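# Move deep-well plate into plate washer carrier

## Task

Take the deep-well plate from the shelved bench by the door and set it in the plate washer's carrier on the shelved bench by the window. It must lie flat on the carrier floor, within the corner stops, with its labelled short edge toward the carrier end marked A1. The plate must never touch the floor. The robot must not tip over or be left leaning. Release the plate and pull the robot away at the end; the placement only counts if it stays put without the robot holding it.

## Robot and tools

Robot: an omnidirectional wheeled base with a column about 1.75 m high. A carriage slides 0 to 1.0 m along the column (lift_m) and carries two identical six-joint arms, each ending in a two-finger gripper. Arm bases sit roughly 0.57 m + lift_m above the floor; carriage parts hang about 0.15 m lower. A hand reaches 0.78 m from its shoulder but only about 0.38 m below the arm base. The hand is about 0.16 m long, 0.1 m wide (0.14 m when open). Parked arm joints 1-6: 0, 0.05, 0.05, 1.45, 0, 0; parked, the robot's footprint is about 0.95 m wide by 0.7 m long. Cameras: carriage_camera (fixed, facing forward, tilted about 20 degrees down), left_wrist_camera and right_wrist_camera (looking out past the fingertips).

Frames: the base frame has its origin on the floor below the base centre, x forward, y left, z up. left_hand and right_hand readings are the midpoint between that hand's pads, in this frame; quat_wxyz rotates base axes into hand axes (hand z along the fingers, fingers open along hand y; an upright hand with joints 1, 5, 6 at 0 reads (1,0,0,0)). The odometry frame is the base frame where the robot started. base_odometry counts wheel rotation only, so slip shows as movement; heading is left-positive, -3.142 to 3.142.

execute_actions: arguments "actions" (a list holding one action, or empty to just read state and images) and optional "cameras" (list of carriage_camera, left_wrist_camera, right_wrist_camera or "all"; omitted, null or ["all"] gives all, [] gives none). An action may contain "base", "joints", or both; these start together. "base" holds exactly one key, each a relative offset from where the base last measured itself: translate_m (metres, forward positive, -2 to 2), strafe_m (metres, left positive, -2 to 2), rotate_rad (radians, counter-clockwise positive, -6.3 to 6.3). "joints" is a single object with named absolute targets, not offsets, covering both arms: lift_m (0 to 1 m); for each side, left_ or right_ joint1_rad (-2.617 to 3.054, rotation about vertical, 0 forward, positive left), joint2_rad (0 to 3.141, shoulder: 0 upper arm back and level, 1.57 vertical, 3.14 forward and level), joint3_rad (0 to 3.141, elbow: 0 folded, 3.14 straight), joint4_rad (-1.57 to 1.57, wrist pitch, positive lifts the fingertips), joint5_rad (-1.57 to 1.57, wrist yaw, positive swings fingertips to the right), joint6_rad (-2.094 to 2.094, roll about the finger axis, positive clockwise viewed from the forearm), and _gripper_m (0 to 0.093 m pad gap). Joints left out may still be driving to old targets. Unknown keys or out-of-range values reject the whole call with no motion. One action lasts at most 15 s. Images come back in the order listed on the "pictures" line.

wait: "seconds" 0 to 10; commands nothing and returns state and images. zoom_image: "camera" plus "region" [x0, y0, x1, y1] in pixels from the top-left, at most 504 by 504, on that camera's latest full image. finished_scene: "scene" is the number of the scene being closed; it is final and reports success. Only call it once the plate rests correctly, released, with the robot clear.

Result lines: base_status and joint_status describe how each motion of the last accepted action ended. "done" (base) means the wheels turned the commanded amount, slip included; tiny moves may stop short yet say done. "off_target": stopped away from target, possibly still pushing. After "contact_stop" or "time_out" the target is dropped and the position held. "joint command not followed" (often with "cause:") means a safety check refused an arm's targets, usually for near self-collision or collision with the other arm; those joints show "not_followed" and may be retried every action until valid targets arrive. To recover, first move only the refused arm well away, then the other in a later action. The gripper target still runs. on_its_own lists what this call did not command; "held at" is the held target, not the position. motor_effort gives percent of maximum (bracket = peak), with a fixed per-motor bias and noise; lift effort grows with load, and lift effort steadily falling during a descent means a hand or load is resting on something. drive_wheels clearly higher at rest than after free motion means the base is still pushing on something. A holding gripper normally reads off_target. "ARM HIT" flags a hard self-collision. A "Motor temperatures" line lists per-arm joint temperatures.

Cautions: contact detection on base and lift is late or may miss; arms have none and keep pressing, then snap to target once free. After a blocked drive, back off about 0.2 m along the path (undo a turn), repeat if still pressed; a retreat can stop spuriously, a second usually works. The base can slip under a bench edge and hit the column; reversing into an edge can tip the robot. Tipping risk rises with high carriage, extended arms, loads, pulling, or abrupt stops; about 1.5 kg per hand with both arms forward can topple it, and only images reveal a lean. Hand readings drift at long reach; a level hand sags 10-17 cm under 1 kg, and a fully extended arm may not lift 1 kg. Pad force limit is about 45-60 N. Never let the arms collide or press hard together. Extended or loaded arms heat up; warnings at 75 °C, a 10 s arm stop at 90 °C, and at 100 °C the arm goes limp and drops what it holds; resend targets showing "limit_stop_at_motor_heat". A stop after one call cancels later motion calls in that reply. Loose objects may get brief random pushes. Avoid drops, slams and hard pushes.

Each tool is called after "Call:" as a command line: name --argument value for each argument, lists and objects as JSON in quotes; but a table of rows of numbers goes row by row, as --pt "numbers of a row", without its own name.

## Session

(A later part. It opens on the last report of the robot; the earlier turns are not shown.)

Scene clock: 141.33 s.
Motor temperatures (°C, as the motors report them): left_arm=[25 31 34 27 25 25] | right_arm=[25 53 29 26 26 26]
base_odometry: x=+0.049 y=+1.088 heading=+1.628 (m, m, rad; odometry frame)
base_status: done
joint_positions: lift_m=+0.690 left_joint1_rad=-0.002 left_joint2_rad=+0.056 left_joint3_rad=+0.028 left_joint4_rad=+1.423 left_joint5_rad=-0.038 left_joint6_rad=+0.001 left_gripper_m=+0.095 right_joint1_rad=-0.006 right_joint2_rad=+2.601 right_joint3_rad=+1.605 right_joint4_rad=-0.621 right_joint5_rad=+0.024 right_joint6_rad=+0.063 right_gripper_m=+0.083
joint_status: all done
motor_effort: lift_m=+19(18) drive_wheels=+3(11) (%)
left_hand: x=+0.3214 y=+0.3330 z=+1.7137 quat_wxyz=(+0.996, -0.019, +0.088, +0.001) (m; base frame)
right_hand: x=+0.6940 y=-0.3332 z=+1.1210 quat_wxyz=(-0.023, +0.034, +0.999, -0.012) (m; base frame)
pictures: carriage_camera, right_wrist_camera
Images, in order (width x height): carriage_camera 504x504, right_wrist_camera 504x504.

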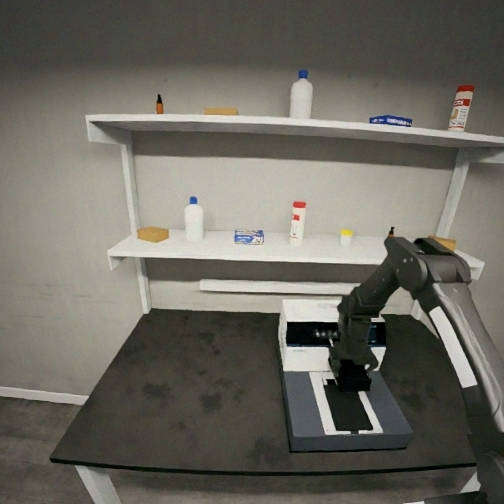

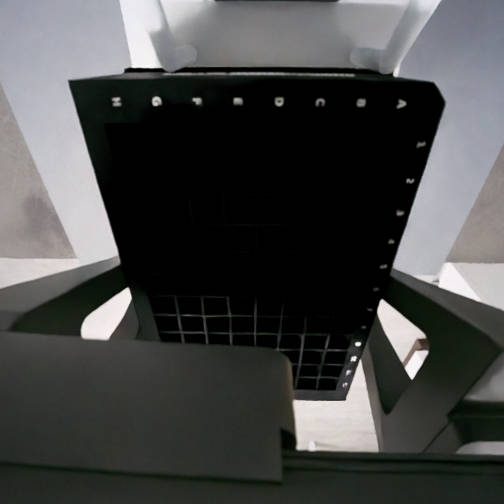

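Call:
execute_actions --actions '[{"base":{"translate_m":-0.07},"joints":{"right_joint4_rad":-0.57}}]' --cameras '["carriage_camera","right_wrist_camera"]'

Call:
execute_actions --actions '[{"joints":{"lift_m":0.64}}]' --cameras '["carriage_camera","right_wrist_camera"]'

Call:
zoom_image --camera "carriage_camera" --region '[270,300,420,450]'

Scene clock: 146.90 s.
Motor temperatures (°C, as the motors report them): left_arm=[25 31 34 27 25 25] | right_arm=[25 54 29 26 26 26]
base_odometry: x=+0.052 y=+1.018 heading=+1.628 (m, m, rad; odometry frame)
base_status: done
joint_positions: lift_m=+0.690 left_joint1_rad=-0.002 left_joint2_rad=+0.056 left_joint3_rad=+0.028 left_joint4_rad=+1.422 left_joint5_rad=-0.038 left_joint6_rad=+0.001 left_gripper_m=+0.095 right_joint1_rad=-0.006 right_joint2_rad=+2.601 right_joint3_rad=+1.605 right_joint4_rad=-0.576 right_joint5_rad=+0.022 right_joint6_rad=+0.063 right_gripper_m=+0.083
joint_status: all done
motor_effort: lift_m=+19(18) drive_wheels=+4(8) (%)
left_hand: x=+0.3216 y=+0.3330 z=+1.7137 quat_wxyz=(+0.996, -0.019, +0.088, +0.001) (m; base frame)
right_hand: x=+0.7049 y=-0.3330 z=+1.1207 quat_wxyz=(-0.001, +0.034, +0.999, -0.011) (m; base frame)
pictures: carriage_camera, right_wrist_camera
Images, in order (width x height): carriage_camera 504x504, right_wrist_camera 504x504.

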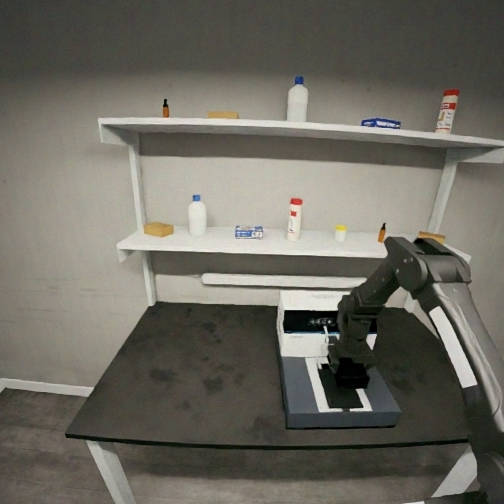

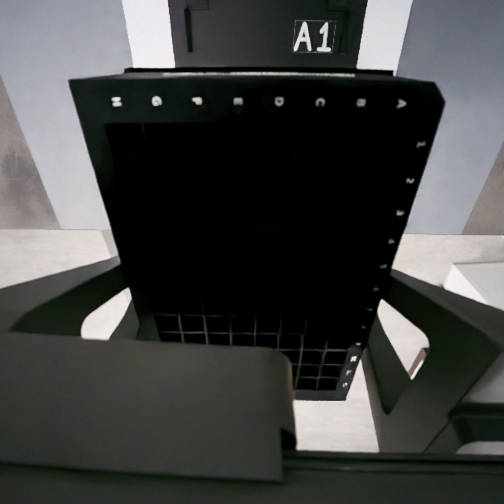

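Scene clock: 147.63 s.
Motor temperatures (°C, as the motors report them): left_arm=[25 31 34 27 25 25] | right_arm=[25 54 29 26 26 26]
base_odometry: x=+0.052 y=+1.018 heading=+1.628 (m, m, rad; odometry frame)
base_status: not commanded
joint_positions: lift_m=+0.640 left_joint1_rad=-0.002 left_joint2_rad=+0.056 left_joint3_rad=+0.028 left_joint4_rad=+1.422 left_joint5_rad=-0.038 left_joint6_rad=+0.001 left_gripper_m=+0.095 right_joint1_rad=-0.006 right_joint2_rad=+2.602 right_joint3_rad=+1.605 right_joint4_rad=-0.571 right_joint5_rad=+0.022 right_joint6_rad=+0.063 right_gripper_m=+0.083
joint_status: all done
motor_effort: lift_m=+19(18) drive_wheels=+3(4) (%)
left_hand: x=+0.3216 y=+0.3330 z=+1.6637 quat_wxyz=(+0.996, -0.019, +0.088, +0.001) (m; base frame)
right_hand: x=+0.7060 y=-0.3330 z=+1.0704 quat_wxyz=(+0.002, +0.034, +0.999, -0.011) (m; base frame)
pictures: carriage_camera, right_wrist_camera
Images, in order (width x height): carriage_camera 504x504, right_wrist_camera 504x504.

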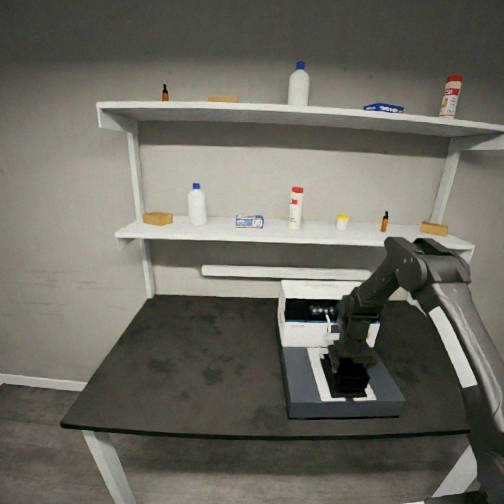

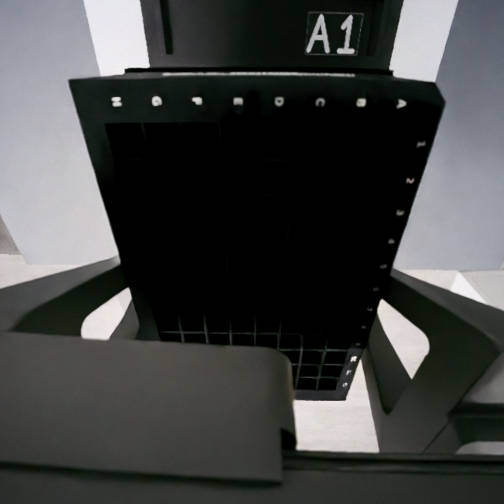

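Region (270, 300, 420, 450) of carriage_camera's 504x504 image, scaled by 3.360, with more detail than that image has.

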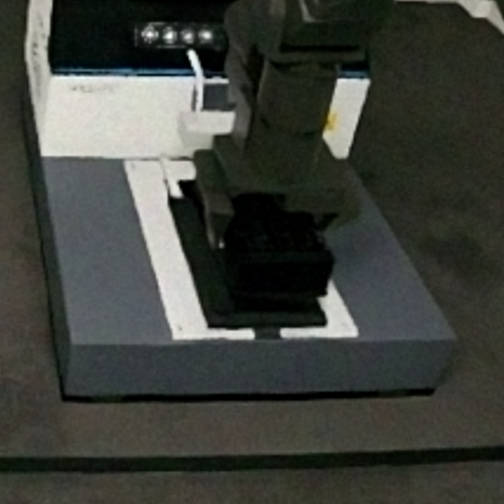

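Call:
execute_actions --actions '[{"base":{"strafe_m":-0.005},"joints":{"lift_m":0.625,"right_joint6_rad":0.08}}]' --cameras '[]'

Call:
execute_actions --actions '[{"base":{"translate_m":0.018}}]' --cameras '["right_wrist_camera"]'

Call:
zoom_image --camera "right_wrist_camera" --region '[80,0,460,130]'

Scene clock: 156.27 s.
Motor temperatures (°C, as the motors report them): left_arm=[25 31 34 27 25 25] | right_arm=[25 56 29 26 26 26]
base_odometry: x=+0.057 y=+1.018 heading=+1.629 (m, m, rad; odometry frame)
base_status: done
joint_positions: lift_m=+0.625 left_joint1_rad=-0.002 left_joint2_rad=+0.056 left_joint3_rad=+0.028 left_joint4_rad=+1.423 left_joint5_rad=-0.038 left_joint6_rad=+0.001 left_gripper_m=+0.095 right_joint1_rad=-0.005 right_joint2_rad=+2.602 right_joint3_rad=+1.605 right_joint4_rad=-0.570 right_joint5_rad=+0.023 right_joint6_rad=+0.077 right_gripper_m=+0.083
joint_status: all done
motor_effort: lift_m=+19(20) drive_wheels=-5(9) (%)
left_hand: x=+0.3215 y=+0.3330 z=+1.6487 quat_wxyz=(+0.996, -0.019, +0.088, +0.001) (m; base frame)
right_hand: x=+0.7062 y=-0.3326 z=+1.0554 quat_wxyz=(+0.002, +0.041, +0.999, -0.011) (m; base frame)
pictures: none
No camera images: the call's "cameras" was empty. Leave "cameras" out to get every camera's image.

Scene clock: 157.13 s.
Motor temperatures (°C, as the motors report them): left_arm=[25 31 34 27 25 25] | right_arm=[25 56 29 26 26 26]
base_odometry: x=+0.056 y=+1.036 heading=+1.628 (m, m, rad; odometry frame)
base_status: done
joint_positions: lift_m=+0.625 left_joint1_rad=-0.002 left_joint2_rad=+0.056 left_joint3_rad=+0.028 left_joint4_rad=+1.423 left_joint5_rad=-0.038 left_joint6_rad=+0.001 left_gripper_m=+0.095 right_joint1_rad=-0.005 right_joint2_rad=+2.602 right_joint3_rad=+1.605 right_joint4_rad=-0.569 right_joint5_rad=+0.023 right_joint6_rad=+0.077 right_gripper_m=+0.083
joint_status: not commanded
motor_effort: lift_m=+19(19) drive_wheels=-4(10) (%)
left_hand: x=+0.3214 y=+0.3330 z=+1.6487 quat_wxyz=(+0.996, -0.019, +0.088, +0.001) (m; base frame)
right_hand: x=+0.7064 y=-0.3326 z=+1.0554 quat_wxyz=(+0.003, +0.041, +0.999, -0.011) (m; base frame)
pictures: right_wrist_camera
Images, in order (width x height): right_wrist_camera 504x504.

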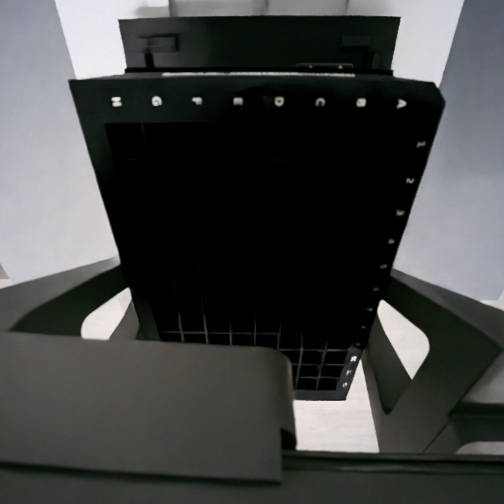

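Region (80, 0, 460, 130) of right_wrist_camera's 504x504 image, scaled by 1.326, with more detail than that image has; it fills the top 172 rows of this view, and the rest is white.

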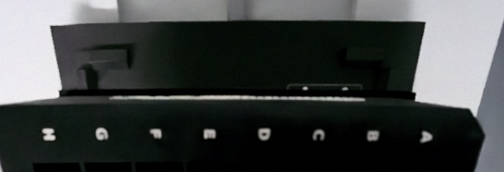

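Call:
execute_actions --actions '[{"base":{"translate_m":0.006},"joints":{"lift_m":0.613}}]' --cameras '["right_wrist_camera"]'

Call:
zoom_image --camera "right_wrist_camera" --region '[80,0,460,130]'

Scene clock: 161.93 s.
Motor temperatures (°C, as the motors report them): left_arm=[25 31 34 27 25 25] | right_arm=[25 57 29 26 26 26]
base_odometry: x=+0.056 y=+1.042 heading=+1.627 (m, m, rad; odometry frame)
base_status: done
joint_positions: lift_m=+0.613 left_joint1_rad=-0.002 left_joint2_rad=+0.056 left_joint3_rad=+0.028 left_joint4_rad=+1.421 left_joint5_rad=-0.038 left_joint6_rad=+0.001 left_gripper_m=+0.095 right_joint1_rad=-0.005 right_joint2_rad=+2.601 right_joint3_rad=+1.605 right_joint4_rad=-0.569 right_joint5_rad=+0.023 right_joint6_rad=+0.077 right_gripper_m=+0.083
joint_status: all done
motor_effort: lift_m=+19(22) drive_wheels=+4(13) (%)
left_hand: x=+0.3218 y=+0.3330 z=+1.6367 quat_wxyz=(+0.996, -0.019, +0.089, +0.001) (m; base frame)
right_hand: x=+0.7068 y=-0.3326 z=+1.0439 quat_wxyz=(+0.003, +0.041, +0.999, -0.011) (m; base frame)
pictures: right_wrist_camera
Images, in order (width x height): right_wrist_camera 504x504.

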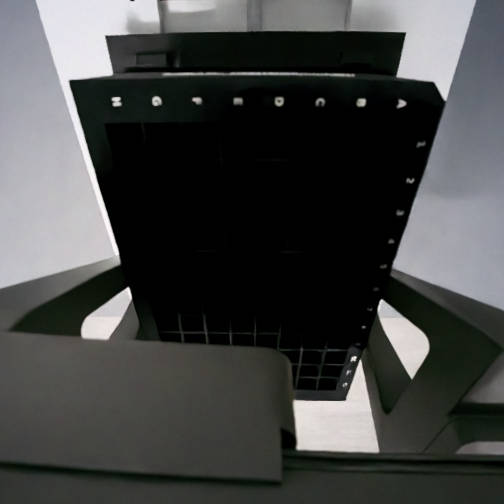

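Region (80, 0, 460, 130) of right_wrist_camera's 504x504 image, scaled by 1.326, with more detail than that image has; it fills the top 172 rows of this view, and the rest is white.

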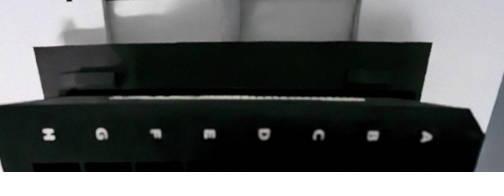

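Call:
execute_actions --actions '[{"joints":{"right_joint6_rad":0.058,"lift_m":0.605}}]' --cameras '["right_wrist_camera"]'

Call:
execute_actions --actions '[{"joints":{"lift_m":0.595}}]' --cameras '["right_wrist_camera","carriage_camera"]'

Call:
zoom_image --camera "carriage_camera" --region '[300,320,400,420]'

Scene clock: 167.33 s.
Motor temperatures (°C, as the motors report them): left_arm=[25 31 34 27 25 25] | right_arm=[25 57 29 26 26 26]
base_odometry: x=+0.056 y=+1.042 heading=+1.627 (m, m, rad; odometry frame)
base_status: not commanded
joint_positions: lift_m=+0.605 left_joint1_rad=-0.002 left_joint2_rad=+0.056 left_joint3_rad=+0.028 left_joint4_rad=+1.421 left_joint5_rad=-0.038 left_joint6_rad=+0.001 left_gripper_m=+0.095 right_joint1_rad=-0.005 right_joint2_rad=+2.601 right_joint3_rad=+1.605 right_joint4_rad=-0.569 right_joint5_rad=+0.023 right_joint6_rad=+0.061 right_gripper_m=+0.083
joint_status: all done
motor_effort: lift_m=+19(21) drive_wheels=+3(4) (%)
left_hand: x=+0.3218 y=+0.3330 z=+1.6287 quat_wxyz=(+0.996, -0.019, +0.089, +0.001) (m; base frame)
right_hand: x=+0.7067 y=-0.3326 z=+1.0357 quat_wxyz=(+0.003, +0.033, +0.999, -0.011) (m; base frame)
pictures: right_wrist_camera
Images, in order (width x height): right_wrist_camera 504x504.

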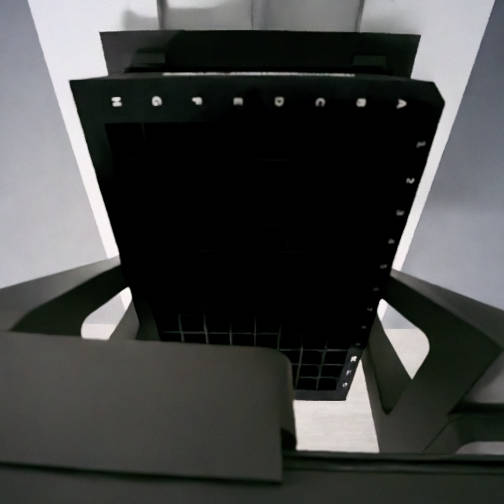

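Scene clock: 167.83 s.
Motor temperatures (°C, as the motors report them): left_arm=[25 31 34 27 25 25] | right_arm=[25 57 29 26 26 26]
base_odometry: x=+0.056 y=+1.042 heading=+1.627 (m, m, rad; odometry frame)
base_status: not commanded
joint_positions: lift_m=+0.595 left_joint1_rad=-0.002 left_joint2_rad=+0.056 left_joint3_rad=+0.028 left_joint4_rad=+1.422 left_joint5_rad=-0.038 left_joint6_rad=+0.001 left_gripper_m=+0.095 right_joint1_rad=-0.005 right_joint2_rad=+2.595 right_joint3_rad=+1.605 right_joint4_rad=-0.563 right_joint5_rad=+0.020 right_joint6_rad=+0.060 right_gripper_m=+0.083
joint_status: all done
motor_effort: lift_m=+18(17) drive_wheels=+3(4) (%)
left_hand: x=+0.3217 y=+0.3330 z=+1.6187 quat_wxyz=(+0.996, -0.019, +0.088, +0.001) (m; base frame)
right_hand: x=+0.7098 y=-0.3321 z=+1.0281 quat_wxyz=(+0.009, +0.032, +0.999, -0.010) (m; base frame)
pictures: carriage_camera, right_wrist_camera
Images, in order (width x height): carriage_camera 504x504, right_wrist_camera 504x504.

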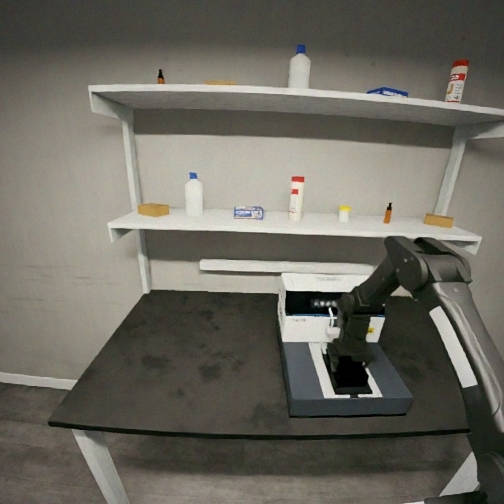

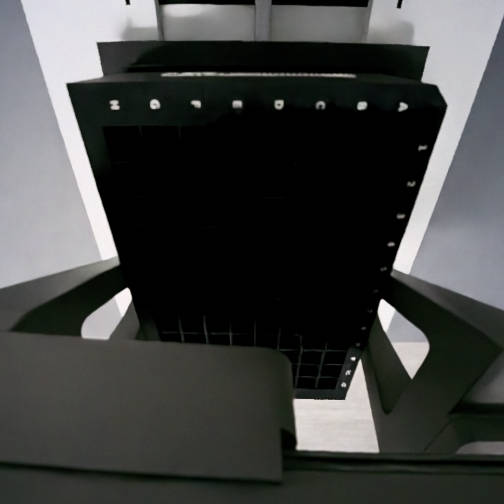

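Region (300, 320, 400, 420) of carriage_camera's 504x504 image, scaled by 5.040, with more detail than that image has.

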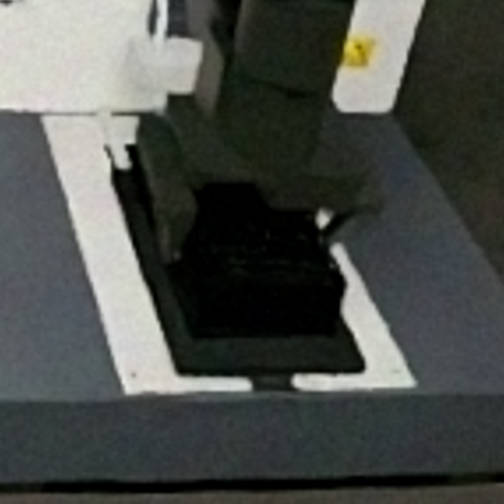

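Call:
execute_actions --actions '[{"joints":{"lift_m":0.608}}]' --cameras '[]'

Call:
execute_actions --actions '[{"base":{"translate_m":-0.004}}]' --cameras '["right_wrist_camera"]'

Call:
execute_actions --actions '[{"joints":{"lift_m":0.597}}]' --cameras '["right_wrist_camera"]'

Call:
zoom_image --camera "right_wrist_camera" --region '[80,0,460,130]'

Scene clock: 173.33 s.
Motor temperatures (°C, as the motors report them): left_arm=[25 31 34 27 25 25] | right_arm=[25 58 29 26 26 26]
base_odometry: x=+0.056 y=+1.042 heading=+1.627 (m, m, rad; odometry frame)
base_status: not commanded
joint_positions: lift_m=+0.608 left_joint1_rad=-0.002 left_joint2_rad=+0.056 left_joint3_rad=+0.028 left_joint4_rad=+1.422 left_joint5_rad=-0.038 left_joint6_rad=+0.001 left_gripper_m=+0.095 right_joint1_rad=-0.005 right_joint2_rad=+2.592 right_joint3_rad=+1.605 right_joint4_rad=-0.565 right_joint5_rad=+0.020 right_joint6_rad=+0.060 right_gripper_m=+0.083
joint_status: all done
motor_effort: lift_m=+19(27) drive_wheels=+4(4) (%)
left_hand: x=+0.3217 y=+0.3330 z=+1.6317 quat_wxyz=(+0.996, -0.019, +0.088, +0.001) (m; base frame)
right_hand: x=+0.7101 y=-0.3321 z=+1.0423 quat_wxyz=(+0.009, +0.032, +0.999, -0.010) (m; base frame)
pictures: none
No camera images: the call's "cameras" was empty. Leave "cameras" out to get every camera's image.

Scene clock: 174.43 s.
Motor temperatures (°C, as the motors report them): left_arm=[25 31 34 27 25 25] | right_arm=[25 58 29 26 26 26]
base_odometry: x=+0.057 y=+1.038 heading=+1.627 (m, m, rad; odometry frame)
base_status: done
joint_positions: lift_m=+0.608 left_joint1_rad=-0.002 left_joint2_rad=+0.056 left_joint3_rad=+0.028 left_joint4_rad=+1.422 left_joint5_rad=-0.038 left_joint6_rad=+0.001 left_gripper_m=+0.095 right_joint1_rad=-0.005 right_joint2_rad=+2.592 right_joint3_rad=+1.605 right_joint4_rad=-0.567 right_joint5_rad=+0.021 right_joint6_rad=+0.060 right_gripper_m=+0.083
joint_status: not commanded
motor_effort: lift_m=+19(19) drive_wheels=-2(8) (%)
left_hand: x=+0.3216 y=+0.3330 z=+1.6317 quat_wxyz=(+0.996, -0.019, +0.088, +0.001) (m; base frame)
right_hand: x=+0.7097 y=-0.3323 z=+1.0423 quat_wxyz=(+0.009, +0.032, +0.999, -0.010) (m; base frame)
pictures: right_wrist_camera
Images, in order (width x height): right_wrist_camera 504x504.

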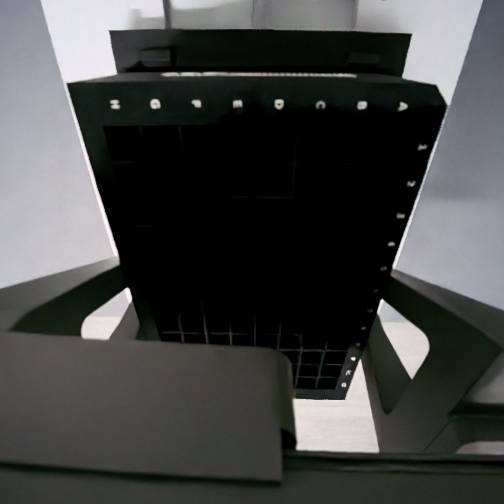

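Scene clock: 174.93 s.
Motor temperatures (°C, as the motors report them): left_arm=[25 31 34 27 25 25] | right_arm=[25 58 29 26 26 26]
base_odometry: x=+0.057 y=+1.038 heading=+1.627 (m, m, rad; odometry frame)
base_status: not commanded
joint_positions: lift_m=+0.597 left_joint1_rad=-0.002 left_joint2_rad=+0.056 left_joint3_rad=+0.028 left_joint4_rad=+1.422 left_joint5_rad=-0.038 left_joint6_rad=+0.001 left_gripper_m=+0.095 right_joint1_rad=-0.005 right_joint2_rad=+2.598 right_joint3_rad=+1.605 right_joint4_rad=-0.567 right_joint5_rad=+0.021 right_joint6_rad=+0.060 right_gripper_m=+0.083
joint_status: all done
motor_effort: lift_m=+19(18) drive_wheels=-2(2) (%)
left_hand: x=+0.3216 y=+0.3330 z=+1.6207 quat_wxyz=(+0.996, -0.019, +0.088, +0.001) (m; base frame)
right_hand: x=+0.7080 y=-0.3323 z=+1.0288 quat_wxyz=(+0.006, +0.032, +0.999, -0.010) (m; base frame)
pictures: right_wrist_camera
Images, in order (width x height): right_wrist_camera 504x504.

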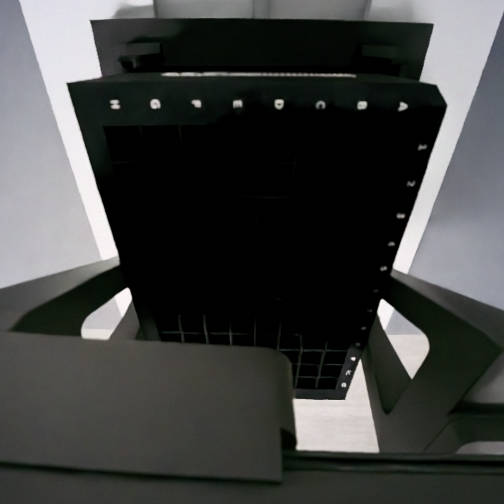

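Region (80, 0, 460, 130) of right_wrist_camera's 504x504 image, scaled by 1.326, with more detail than that image has; it fills the top 172 rows of this view, and the rest is white.

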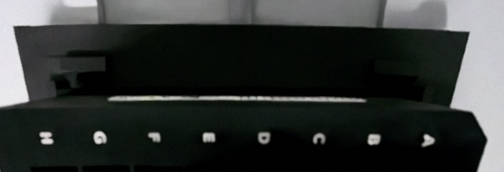

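Call:
execute_actions --actions '[{"joints":{"lift_m":0.592}}]' --cameras '["right_wrist_camera"]'

Call:
execute_actions --actions '[{"joints":{"right_gripper_m":0.093}}]' --cameras '["right_wrist_camera"]'

Call:
execute_actions --actions '[{"joints":{"lift_m":0.68}}]' --cameras '["right_wrist_camera","carriage_camera"]'

Call:
zoom_image --camera "right_wrist_camera" --region '[120,30,400,340]'

Scene clock: 180.63 s.
Motor temperatures (°C, as the motors report them): left_arm=[25 31 34 27 25 25] | right_arm=[25 58 29 26 26 26]
base_odometry: x=+0.057 y=+1.038 heading=+1.627 (m, m, rad; odometry frame)
base_status: not commanded
joint_positions: lift_m=+0.592 left_joint1_rad=-0.002 left_joint2_rad=+0.056 left_joint3_rad=+0.028 left_joint4_rad=+1.422 left_joint5_rad=-0.038 left_joint6_rad=+0.001 left_gripper_m=+0.095 right_joint1_rad=-0.005 right_joint2_rad=+2.593 right_joint3_rad=+1.605 right_joint4_rad=-0.571 right_joint5_rad=+0.021 right_joint6_rad=+0.060 right_gripper_m=+0.083
joint_status: all done
motor_effort: lift_m=+17(18) drive_wheels=-1(0) (%)
left_hand: x=+0.3216 y=+0.3330 z=+1.6159 quat_wxyz=(+0.996, -0.019, +0.088, +0.001) (m; base frame)
right_hand: x=+0.7086 y=-0.3323 z=+1.0262 quat_wxyz=(+0.006, +0.032, +0.999, -0.010) (m; base frame)
pictures: right_wrist_camera
Images, in order (width x height): right_wrist_camera 504x504.

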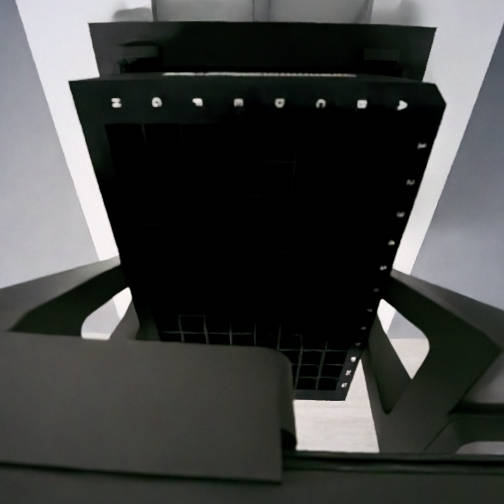

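Scene clock: 181.17 s.
Motor temperatures (°C, as the motors report them): left_arm=[25 31 34 27 25 25] | right_arm=[25 58 29 26 26 26]
base_odometry: x=+0.057 y=+1.038 heading=+1.627 (m, m, rad; odometry frame)
base_status: not commanded
joint_positions: lift_m=+0.592 left_joint1_rad=-0.002 left_joint2_rad=+0.056 left_joint3_rad=+0.028 left_joint4_rad=+1.422 left_joint5_rad=-0.038 left_joint6_rad=+0.001 left_gripper_m=+0.095 right_joint1_rad=-0.005 right_joint2_rad=+2.593 right_joint3_rad=+1.605 right_joint4_rad=-0.571 right_joint5_rad=+0.020 right_joint6_rad=+0.060 right_gripper_m=+0.093
joint_status: all done
motor_effort: lift_m=+17(18) drive_wheels=+0(1) (%)
left_hand: x=+0.3216 y=+0.3330 z=+1.6159 quat_wxyz=(+0.996, -0.019, +0.088, +0.001) (m; base frame)
right_hand: x=+0.7086 y=-0.3321 z=+1.0262 quat_wxyz=(+0.006, +0.032, +0.999, -0.010) (m; base frame)
pictures: right_wrist_camera
Images, in order (width x height): right_wrist_camera 504x504.

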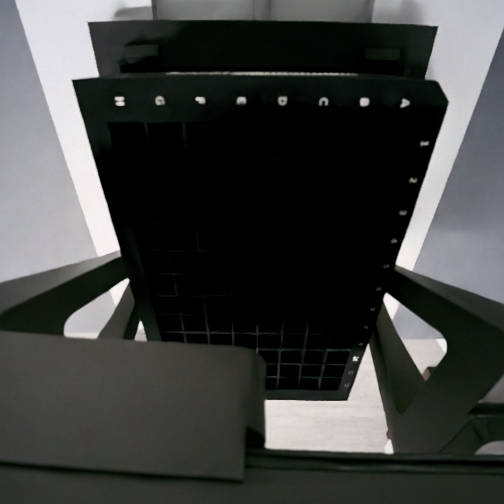

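Scene clock: 182.07 s.
Motor temperatures (°C, as the motors report them): left_arm=[25 31 34 27 25 25] | right_arm=[25 58 29 26 26 26]
base_odometry: x=+0.057 y=+1.038 heading=+1.627 (m, m, rad; odometry frame)
base_status: not commanded
joint_positions: lift_m=+0.680 left_joint1_rad=-0.002 left_joint2_rad=+0.056 left_joint3_rad=+0.028 left_joint4_rad=+1.422 left_joint5_rad=-0.038 left_joint6_rad=+0.001 left_gripper_m=+0.095 right_joint1_rad=-0.005 right_joint2_rad=+2.592 right_joint3_rad=+1.605 right_joint4_rad=-0.568 right_joint5_rad=+0.020 right_joint6_rad=+0.060 right_gripper_m=+0.093
joint_status: all done
motor_effort: lift_m=+19(21) drive_wheels=+0(0) (%)
left_hand: x=+0.3216 y=+0.3330 z=+1.7037 quat_wxyz=(+0.996, -0.019, +0.088, +0.001) (m; base frame)
right_hand: x=+0.7094 y=-0.3321 z=+1.1145 quat_wxyz=(+0.008, +0.032, +0.999, -0.010) (m; base frame)
pictures: carriage_camera, right_wrist_camera
Images, in order (width x height): carriage_camera 504x504, right_wrist_camera 504x504.

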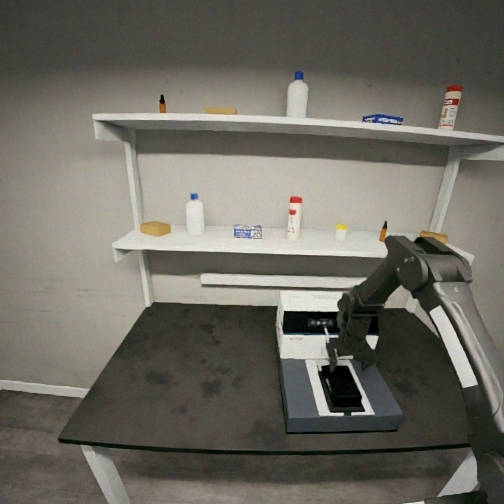

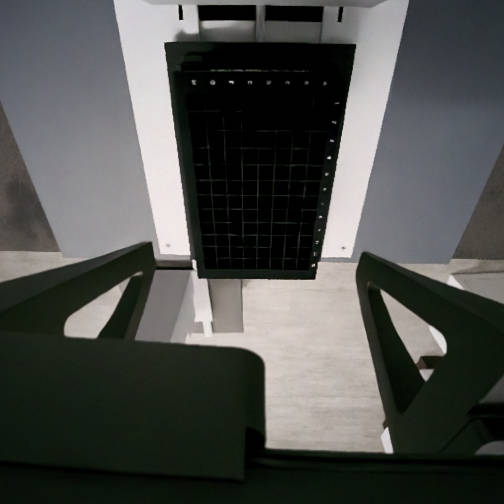

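Region (120, 30, 400, 340) of right_wrist_camera's 504x504 image, scaled by 1.626, with more detail than that image has; it fills the left 455 columns of this view, and the rest is white.

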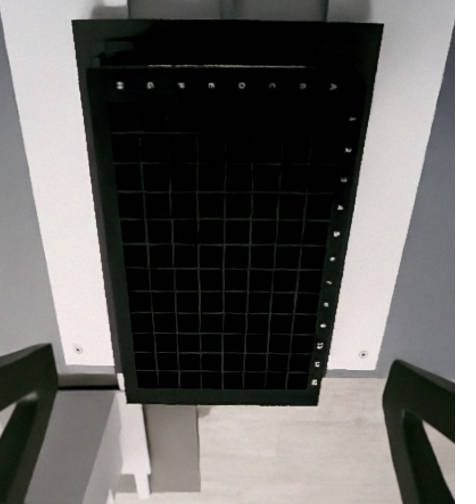

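Call:
execute_actions --actions '[{"base":{"translate_m":-0.14},"joints":{"lift_m":0.64,"right_joint4_rad":-0.27}}]' --cameras '["right_wrist_camera","carriage_camera"]'

Call:
zoom_image --camera "carriage_camera" --region '[290,320,370,400]'

Scene clock: 186.90 s.
Motor temperatures (°C, as the motors report them): left_arm=[25 31 35 27 25 25] | right_arm=[25 59 29 26 26 26]
base_odometry: x=+0.065 y=+0.899 heading=+1.627 (m, m, rad; odometry frame)
base_status: done
joint_positions: lift_m=+0.640 left_joint1_rad=-0.002 left_joint2_rad=+0.056 left_joint3_rad=+0.028 left_joint4_rad=+1.422 left_joint5_rad=-0.038 left_joint6_rad=+0.001 left_gripper_m=+0.095 right_joint1_rad=-0.005 right_joint2_rad=+2.597 right_joint3_rad=+1.605 right_joint4_rad=-0.267 right_joint5_rad=+0.020 right_joint6_rad=+0.060 right_gripper_m=+0.093
joint_status: all done
motor_effort: lift_m=+19(19) drive_wheels=-2(9) (%)
left_hand: x=+0.3217 y=+0.3330 z=+1.6636 quat_wxyz=(+0.996, -0.019, +0.088, +0.001) (m; base frame)
right_hand: x=+0.7807 y=-0.3325 z=+1.0840 quat_wxyz=(+0.155, +0.033, +0.987, -0.006) (m; base frame)
pictures: carriage_camera, right_wrist_camera
Images, in order (width x height): carriage_camera 504x504, right_wrist_camera 504x504.

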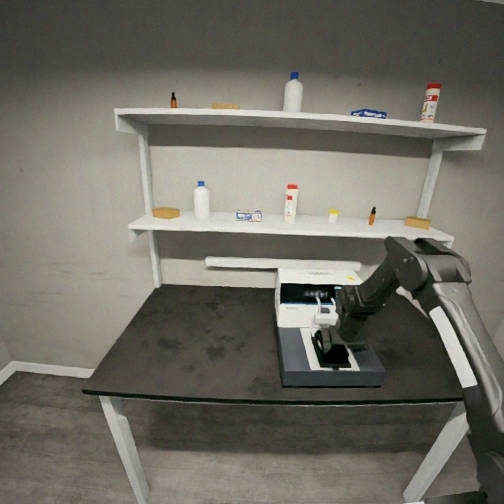

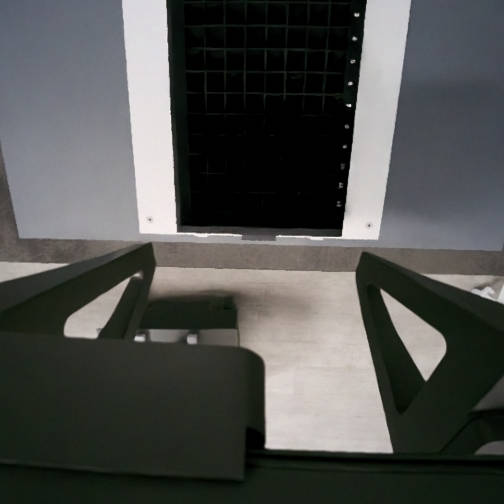

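Region (290, 320, 370, 400) of carriage_camera's 504x504 image, scaled by 6.300, with more detail than that image has.

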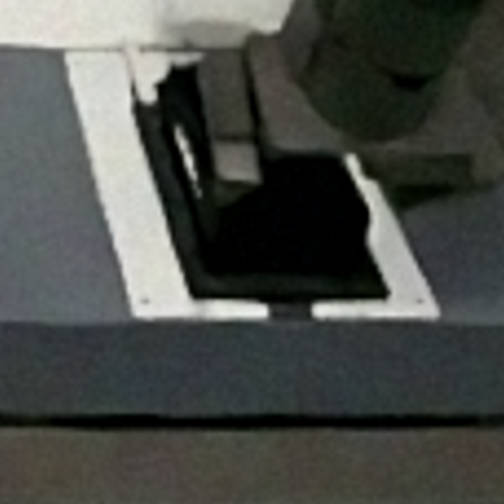

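Call:
execute_actions --actions '[{"base":{"translate_m":-0.06},"joints":{"right_gripper_m":0.04,"right_joint4_rad":-0.2}}]' --cameras '[]'

Call:
execute_actions --actions '[{"joints":{"lift_m":0.585}}]' --cameras '["right_wrist_camera","carriage_camera"]'

Call:
zoom_image --camera "right_wrist_camera" --region '[60,0,460,300]'

Scene clock: 194.10 s.
Motor temperatures (°C, as the motors report them): left_arm=[25 31 35 27 25 25] | right_arm=[25 60 29 26 26 26]
base_odometry: x=+0.068 y=+0.839 heading=+1.627 (m, m, rad; odometry frame)
base_status: done
joint_positions: lift_m=+0.640 left_joint1_rad=-0.002 left_joint2_rad=+0.056 left_joint3_rad=+0.028 left_joint4_rad=+1.422 left_joint5_rad=-0.038 left_joint6_rad=+0.001 left_gripper_m=+0.095 right_joint1_rad=-0.005 right_joint2_rad=+2.597 right_joint3_rad=+1.605 right_joint4_rad=-0.198 right_joint5_rad=+0.020 right_joint6_rad=+0.060 right_gripper_m=+0.040
joint_status: all done
motor_effort: lift_m=+19(19) drive_wheels=-1(5) (%)
left_hand: x=+0.3217 y=+0.3330 z=+1.6636 quat_wxyz=(+0.996, -0.019, +0.088, +0.001) (m; base frame)
right_hand: x=+0.7967 y=-0.3326 z=+1.0898 quat_wxyz=(+0.189, +0.033, +0.981, -0.005) (m; base frame)
pictures: none
No camera images: the call's "cameras" was empty. Leave "cameras" out to get every camera's image.

Scene clock: 194.87 s.
Motor temperatures (°C, as the motors report them): left_arm=[25 31 35 27 25 25] | right_arm=[25 60 29 26 26 26]
base_odometry: x=+0.068 y=+0.839 heading=+1.627 (m, m, rad; odometry frame)
base_status: not commanded
joint_positions: lift_m=+0.585 left_joint1_rad=-0.002 left_joint2_rad=+0.056 left_joint3_rad=+0.028 left_joint4_rad=+1.422 left_joint5_rad=-0.038 left_joint6_rad=+0.001 left_gripper_m=+0.095 right_joint1_rad=-0.005 right_joint2_rad=+2.597 right_joint3_rad=+1.605 right_joint4_rad=-0.197 right_joint5_rad=+0.020 right_joint6_rad=+0.060 right_gripper_m=+0.040
joint_status: all done
motor_effort: lift_m=+19(18) drive_wheels=-1(2) (%)
left_hand: x=+0.3217 y=+0.3330 z=+1.6087 quat_wxyz=(+0.996, -0.019, +0.088, +0.001) (m; base frame)
right_hand: x=+0.7970 y=-0.3326 z=+1.0350 quat_wxyz=(+0.190, +0.033, +0.981, -0.005) (m; base frame)
pictures: carriage_camera, right_wrist_camera
Images, in order (width x height): carriage_camera 504x504, right_wrist_camera 504x504.

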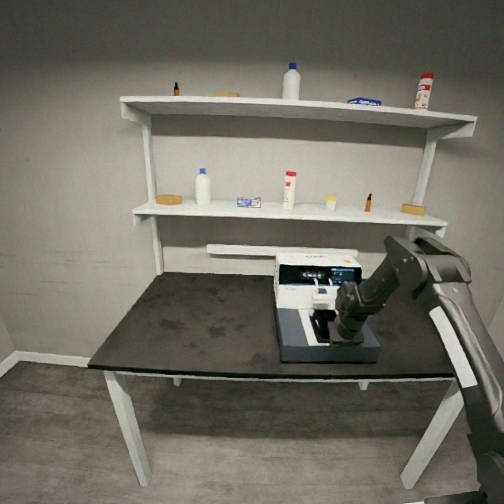

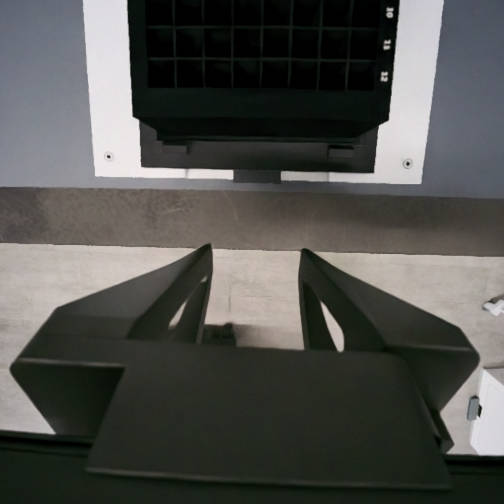

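Region (60, 0, 460, 300) of right_wrist_camera's 504x504 image, scaled by 1.260, with more detail than that image has; it fills the top 378 rows of this view, and the rest is white.

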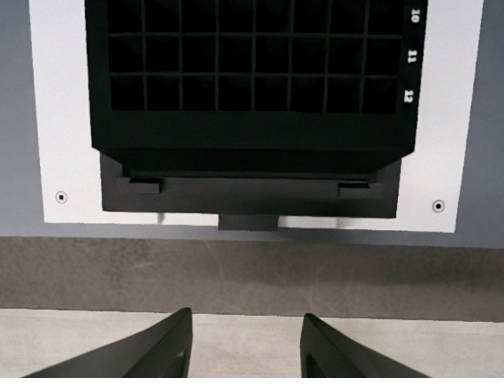

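Call:
zoom_image --camera "right_wrist_camera" --region '[125,100,225,180]'

Call:
zoom_image --camera "right_wrist_camera" --region '[300,100,400,180]'

Region (125, 100, 225, 180) of right_wrist_camera's 504x504 image, scaled by 5.040, with more detail than that image has; it fills the top 403 rows of this view, and the rest is white.

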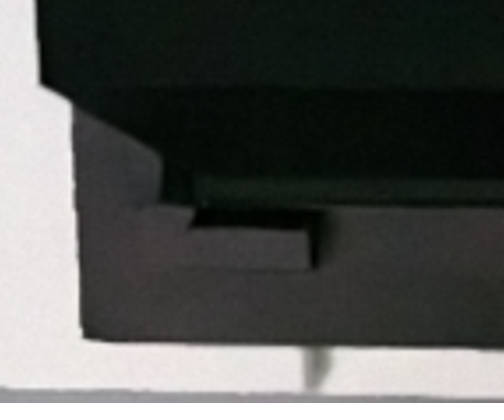

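Region (300, 100, 400, 180) of right_wrist_camera's 504x504 image, scaled by 5.040, with more detail than that image has; it fills the top 403 rows of this view, and the rest is white.

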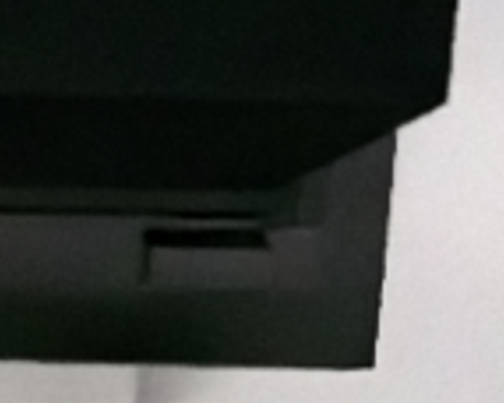

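Call:
execute_actions --actions '[{"base":{"translate_m":-0.4},"joints":{"lift_m":0.7,"right_joint2_rad":0.05,"right_joint3_rad":0.05,"right_joint4_rad":1.45,"right_gripper_m":0.093}}]' --cameras '["carriage_camera"]'

Call:
finished_scene --scene 1

Scene clock: 212.07 s.
Motor temperatures (°C, as the motors report them): left_arm=[25 31 35 27 25 25] | right_arm=[25 60 30 27 26 26]
base_odometry: x=+0.091 y=+0.439 heading=+1.627 (m, m, rad; odometry frame)
base_status: done
joint_positions: lift_m=+0.700 left_joint1_rad=-0.002 left_joint2_rad=+0.056 left_joint3_rad=+0.028 left_joint4_rad=+1.422 left_joint5_rad=-0.038 left_joint6_rad=+0.001 left_gripper_m=+0.095 right_joint1_rad=-0.005 right_joint2_rad=+0.061 right_joint3_rad=+0.070 right_joint4_rad=+1.457 right_joint5_rad=+0.020 right_joint6_rad=+0.060 right_gripper_m=+0.093
joint_status: all done
motor_effort: lift_m=+19(22) drive_wheels=+0(9) (%)
left_hand: x=+0.3217 y=+0.3330 z=+1.7237 quat_wxyz=(+0.996, -0.019, +0.088, +0.001) (m; base frame)
right_hand: x=+0.3022 y=-0.3302 z=+1.7365 quat_wxyz=(+0.998, +0.012, +0.052, +0.027) (m; base frame)
pictures: carriage_camera
Images, in order (width x height): carriage_camera 504x504.

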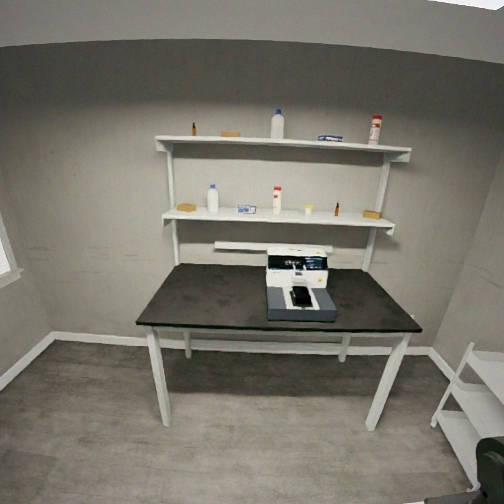

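The scene is finished: the task was done.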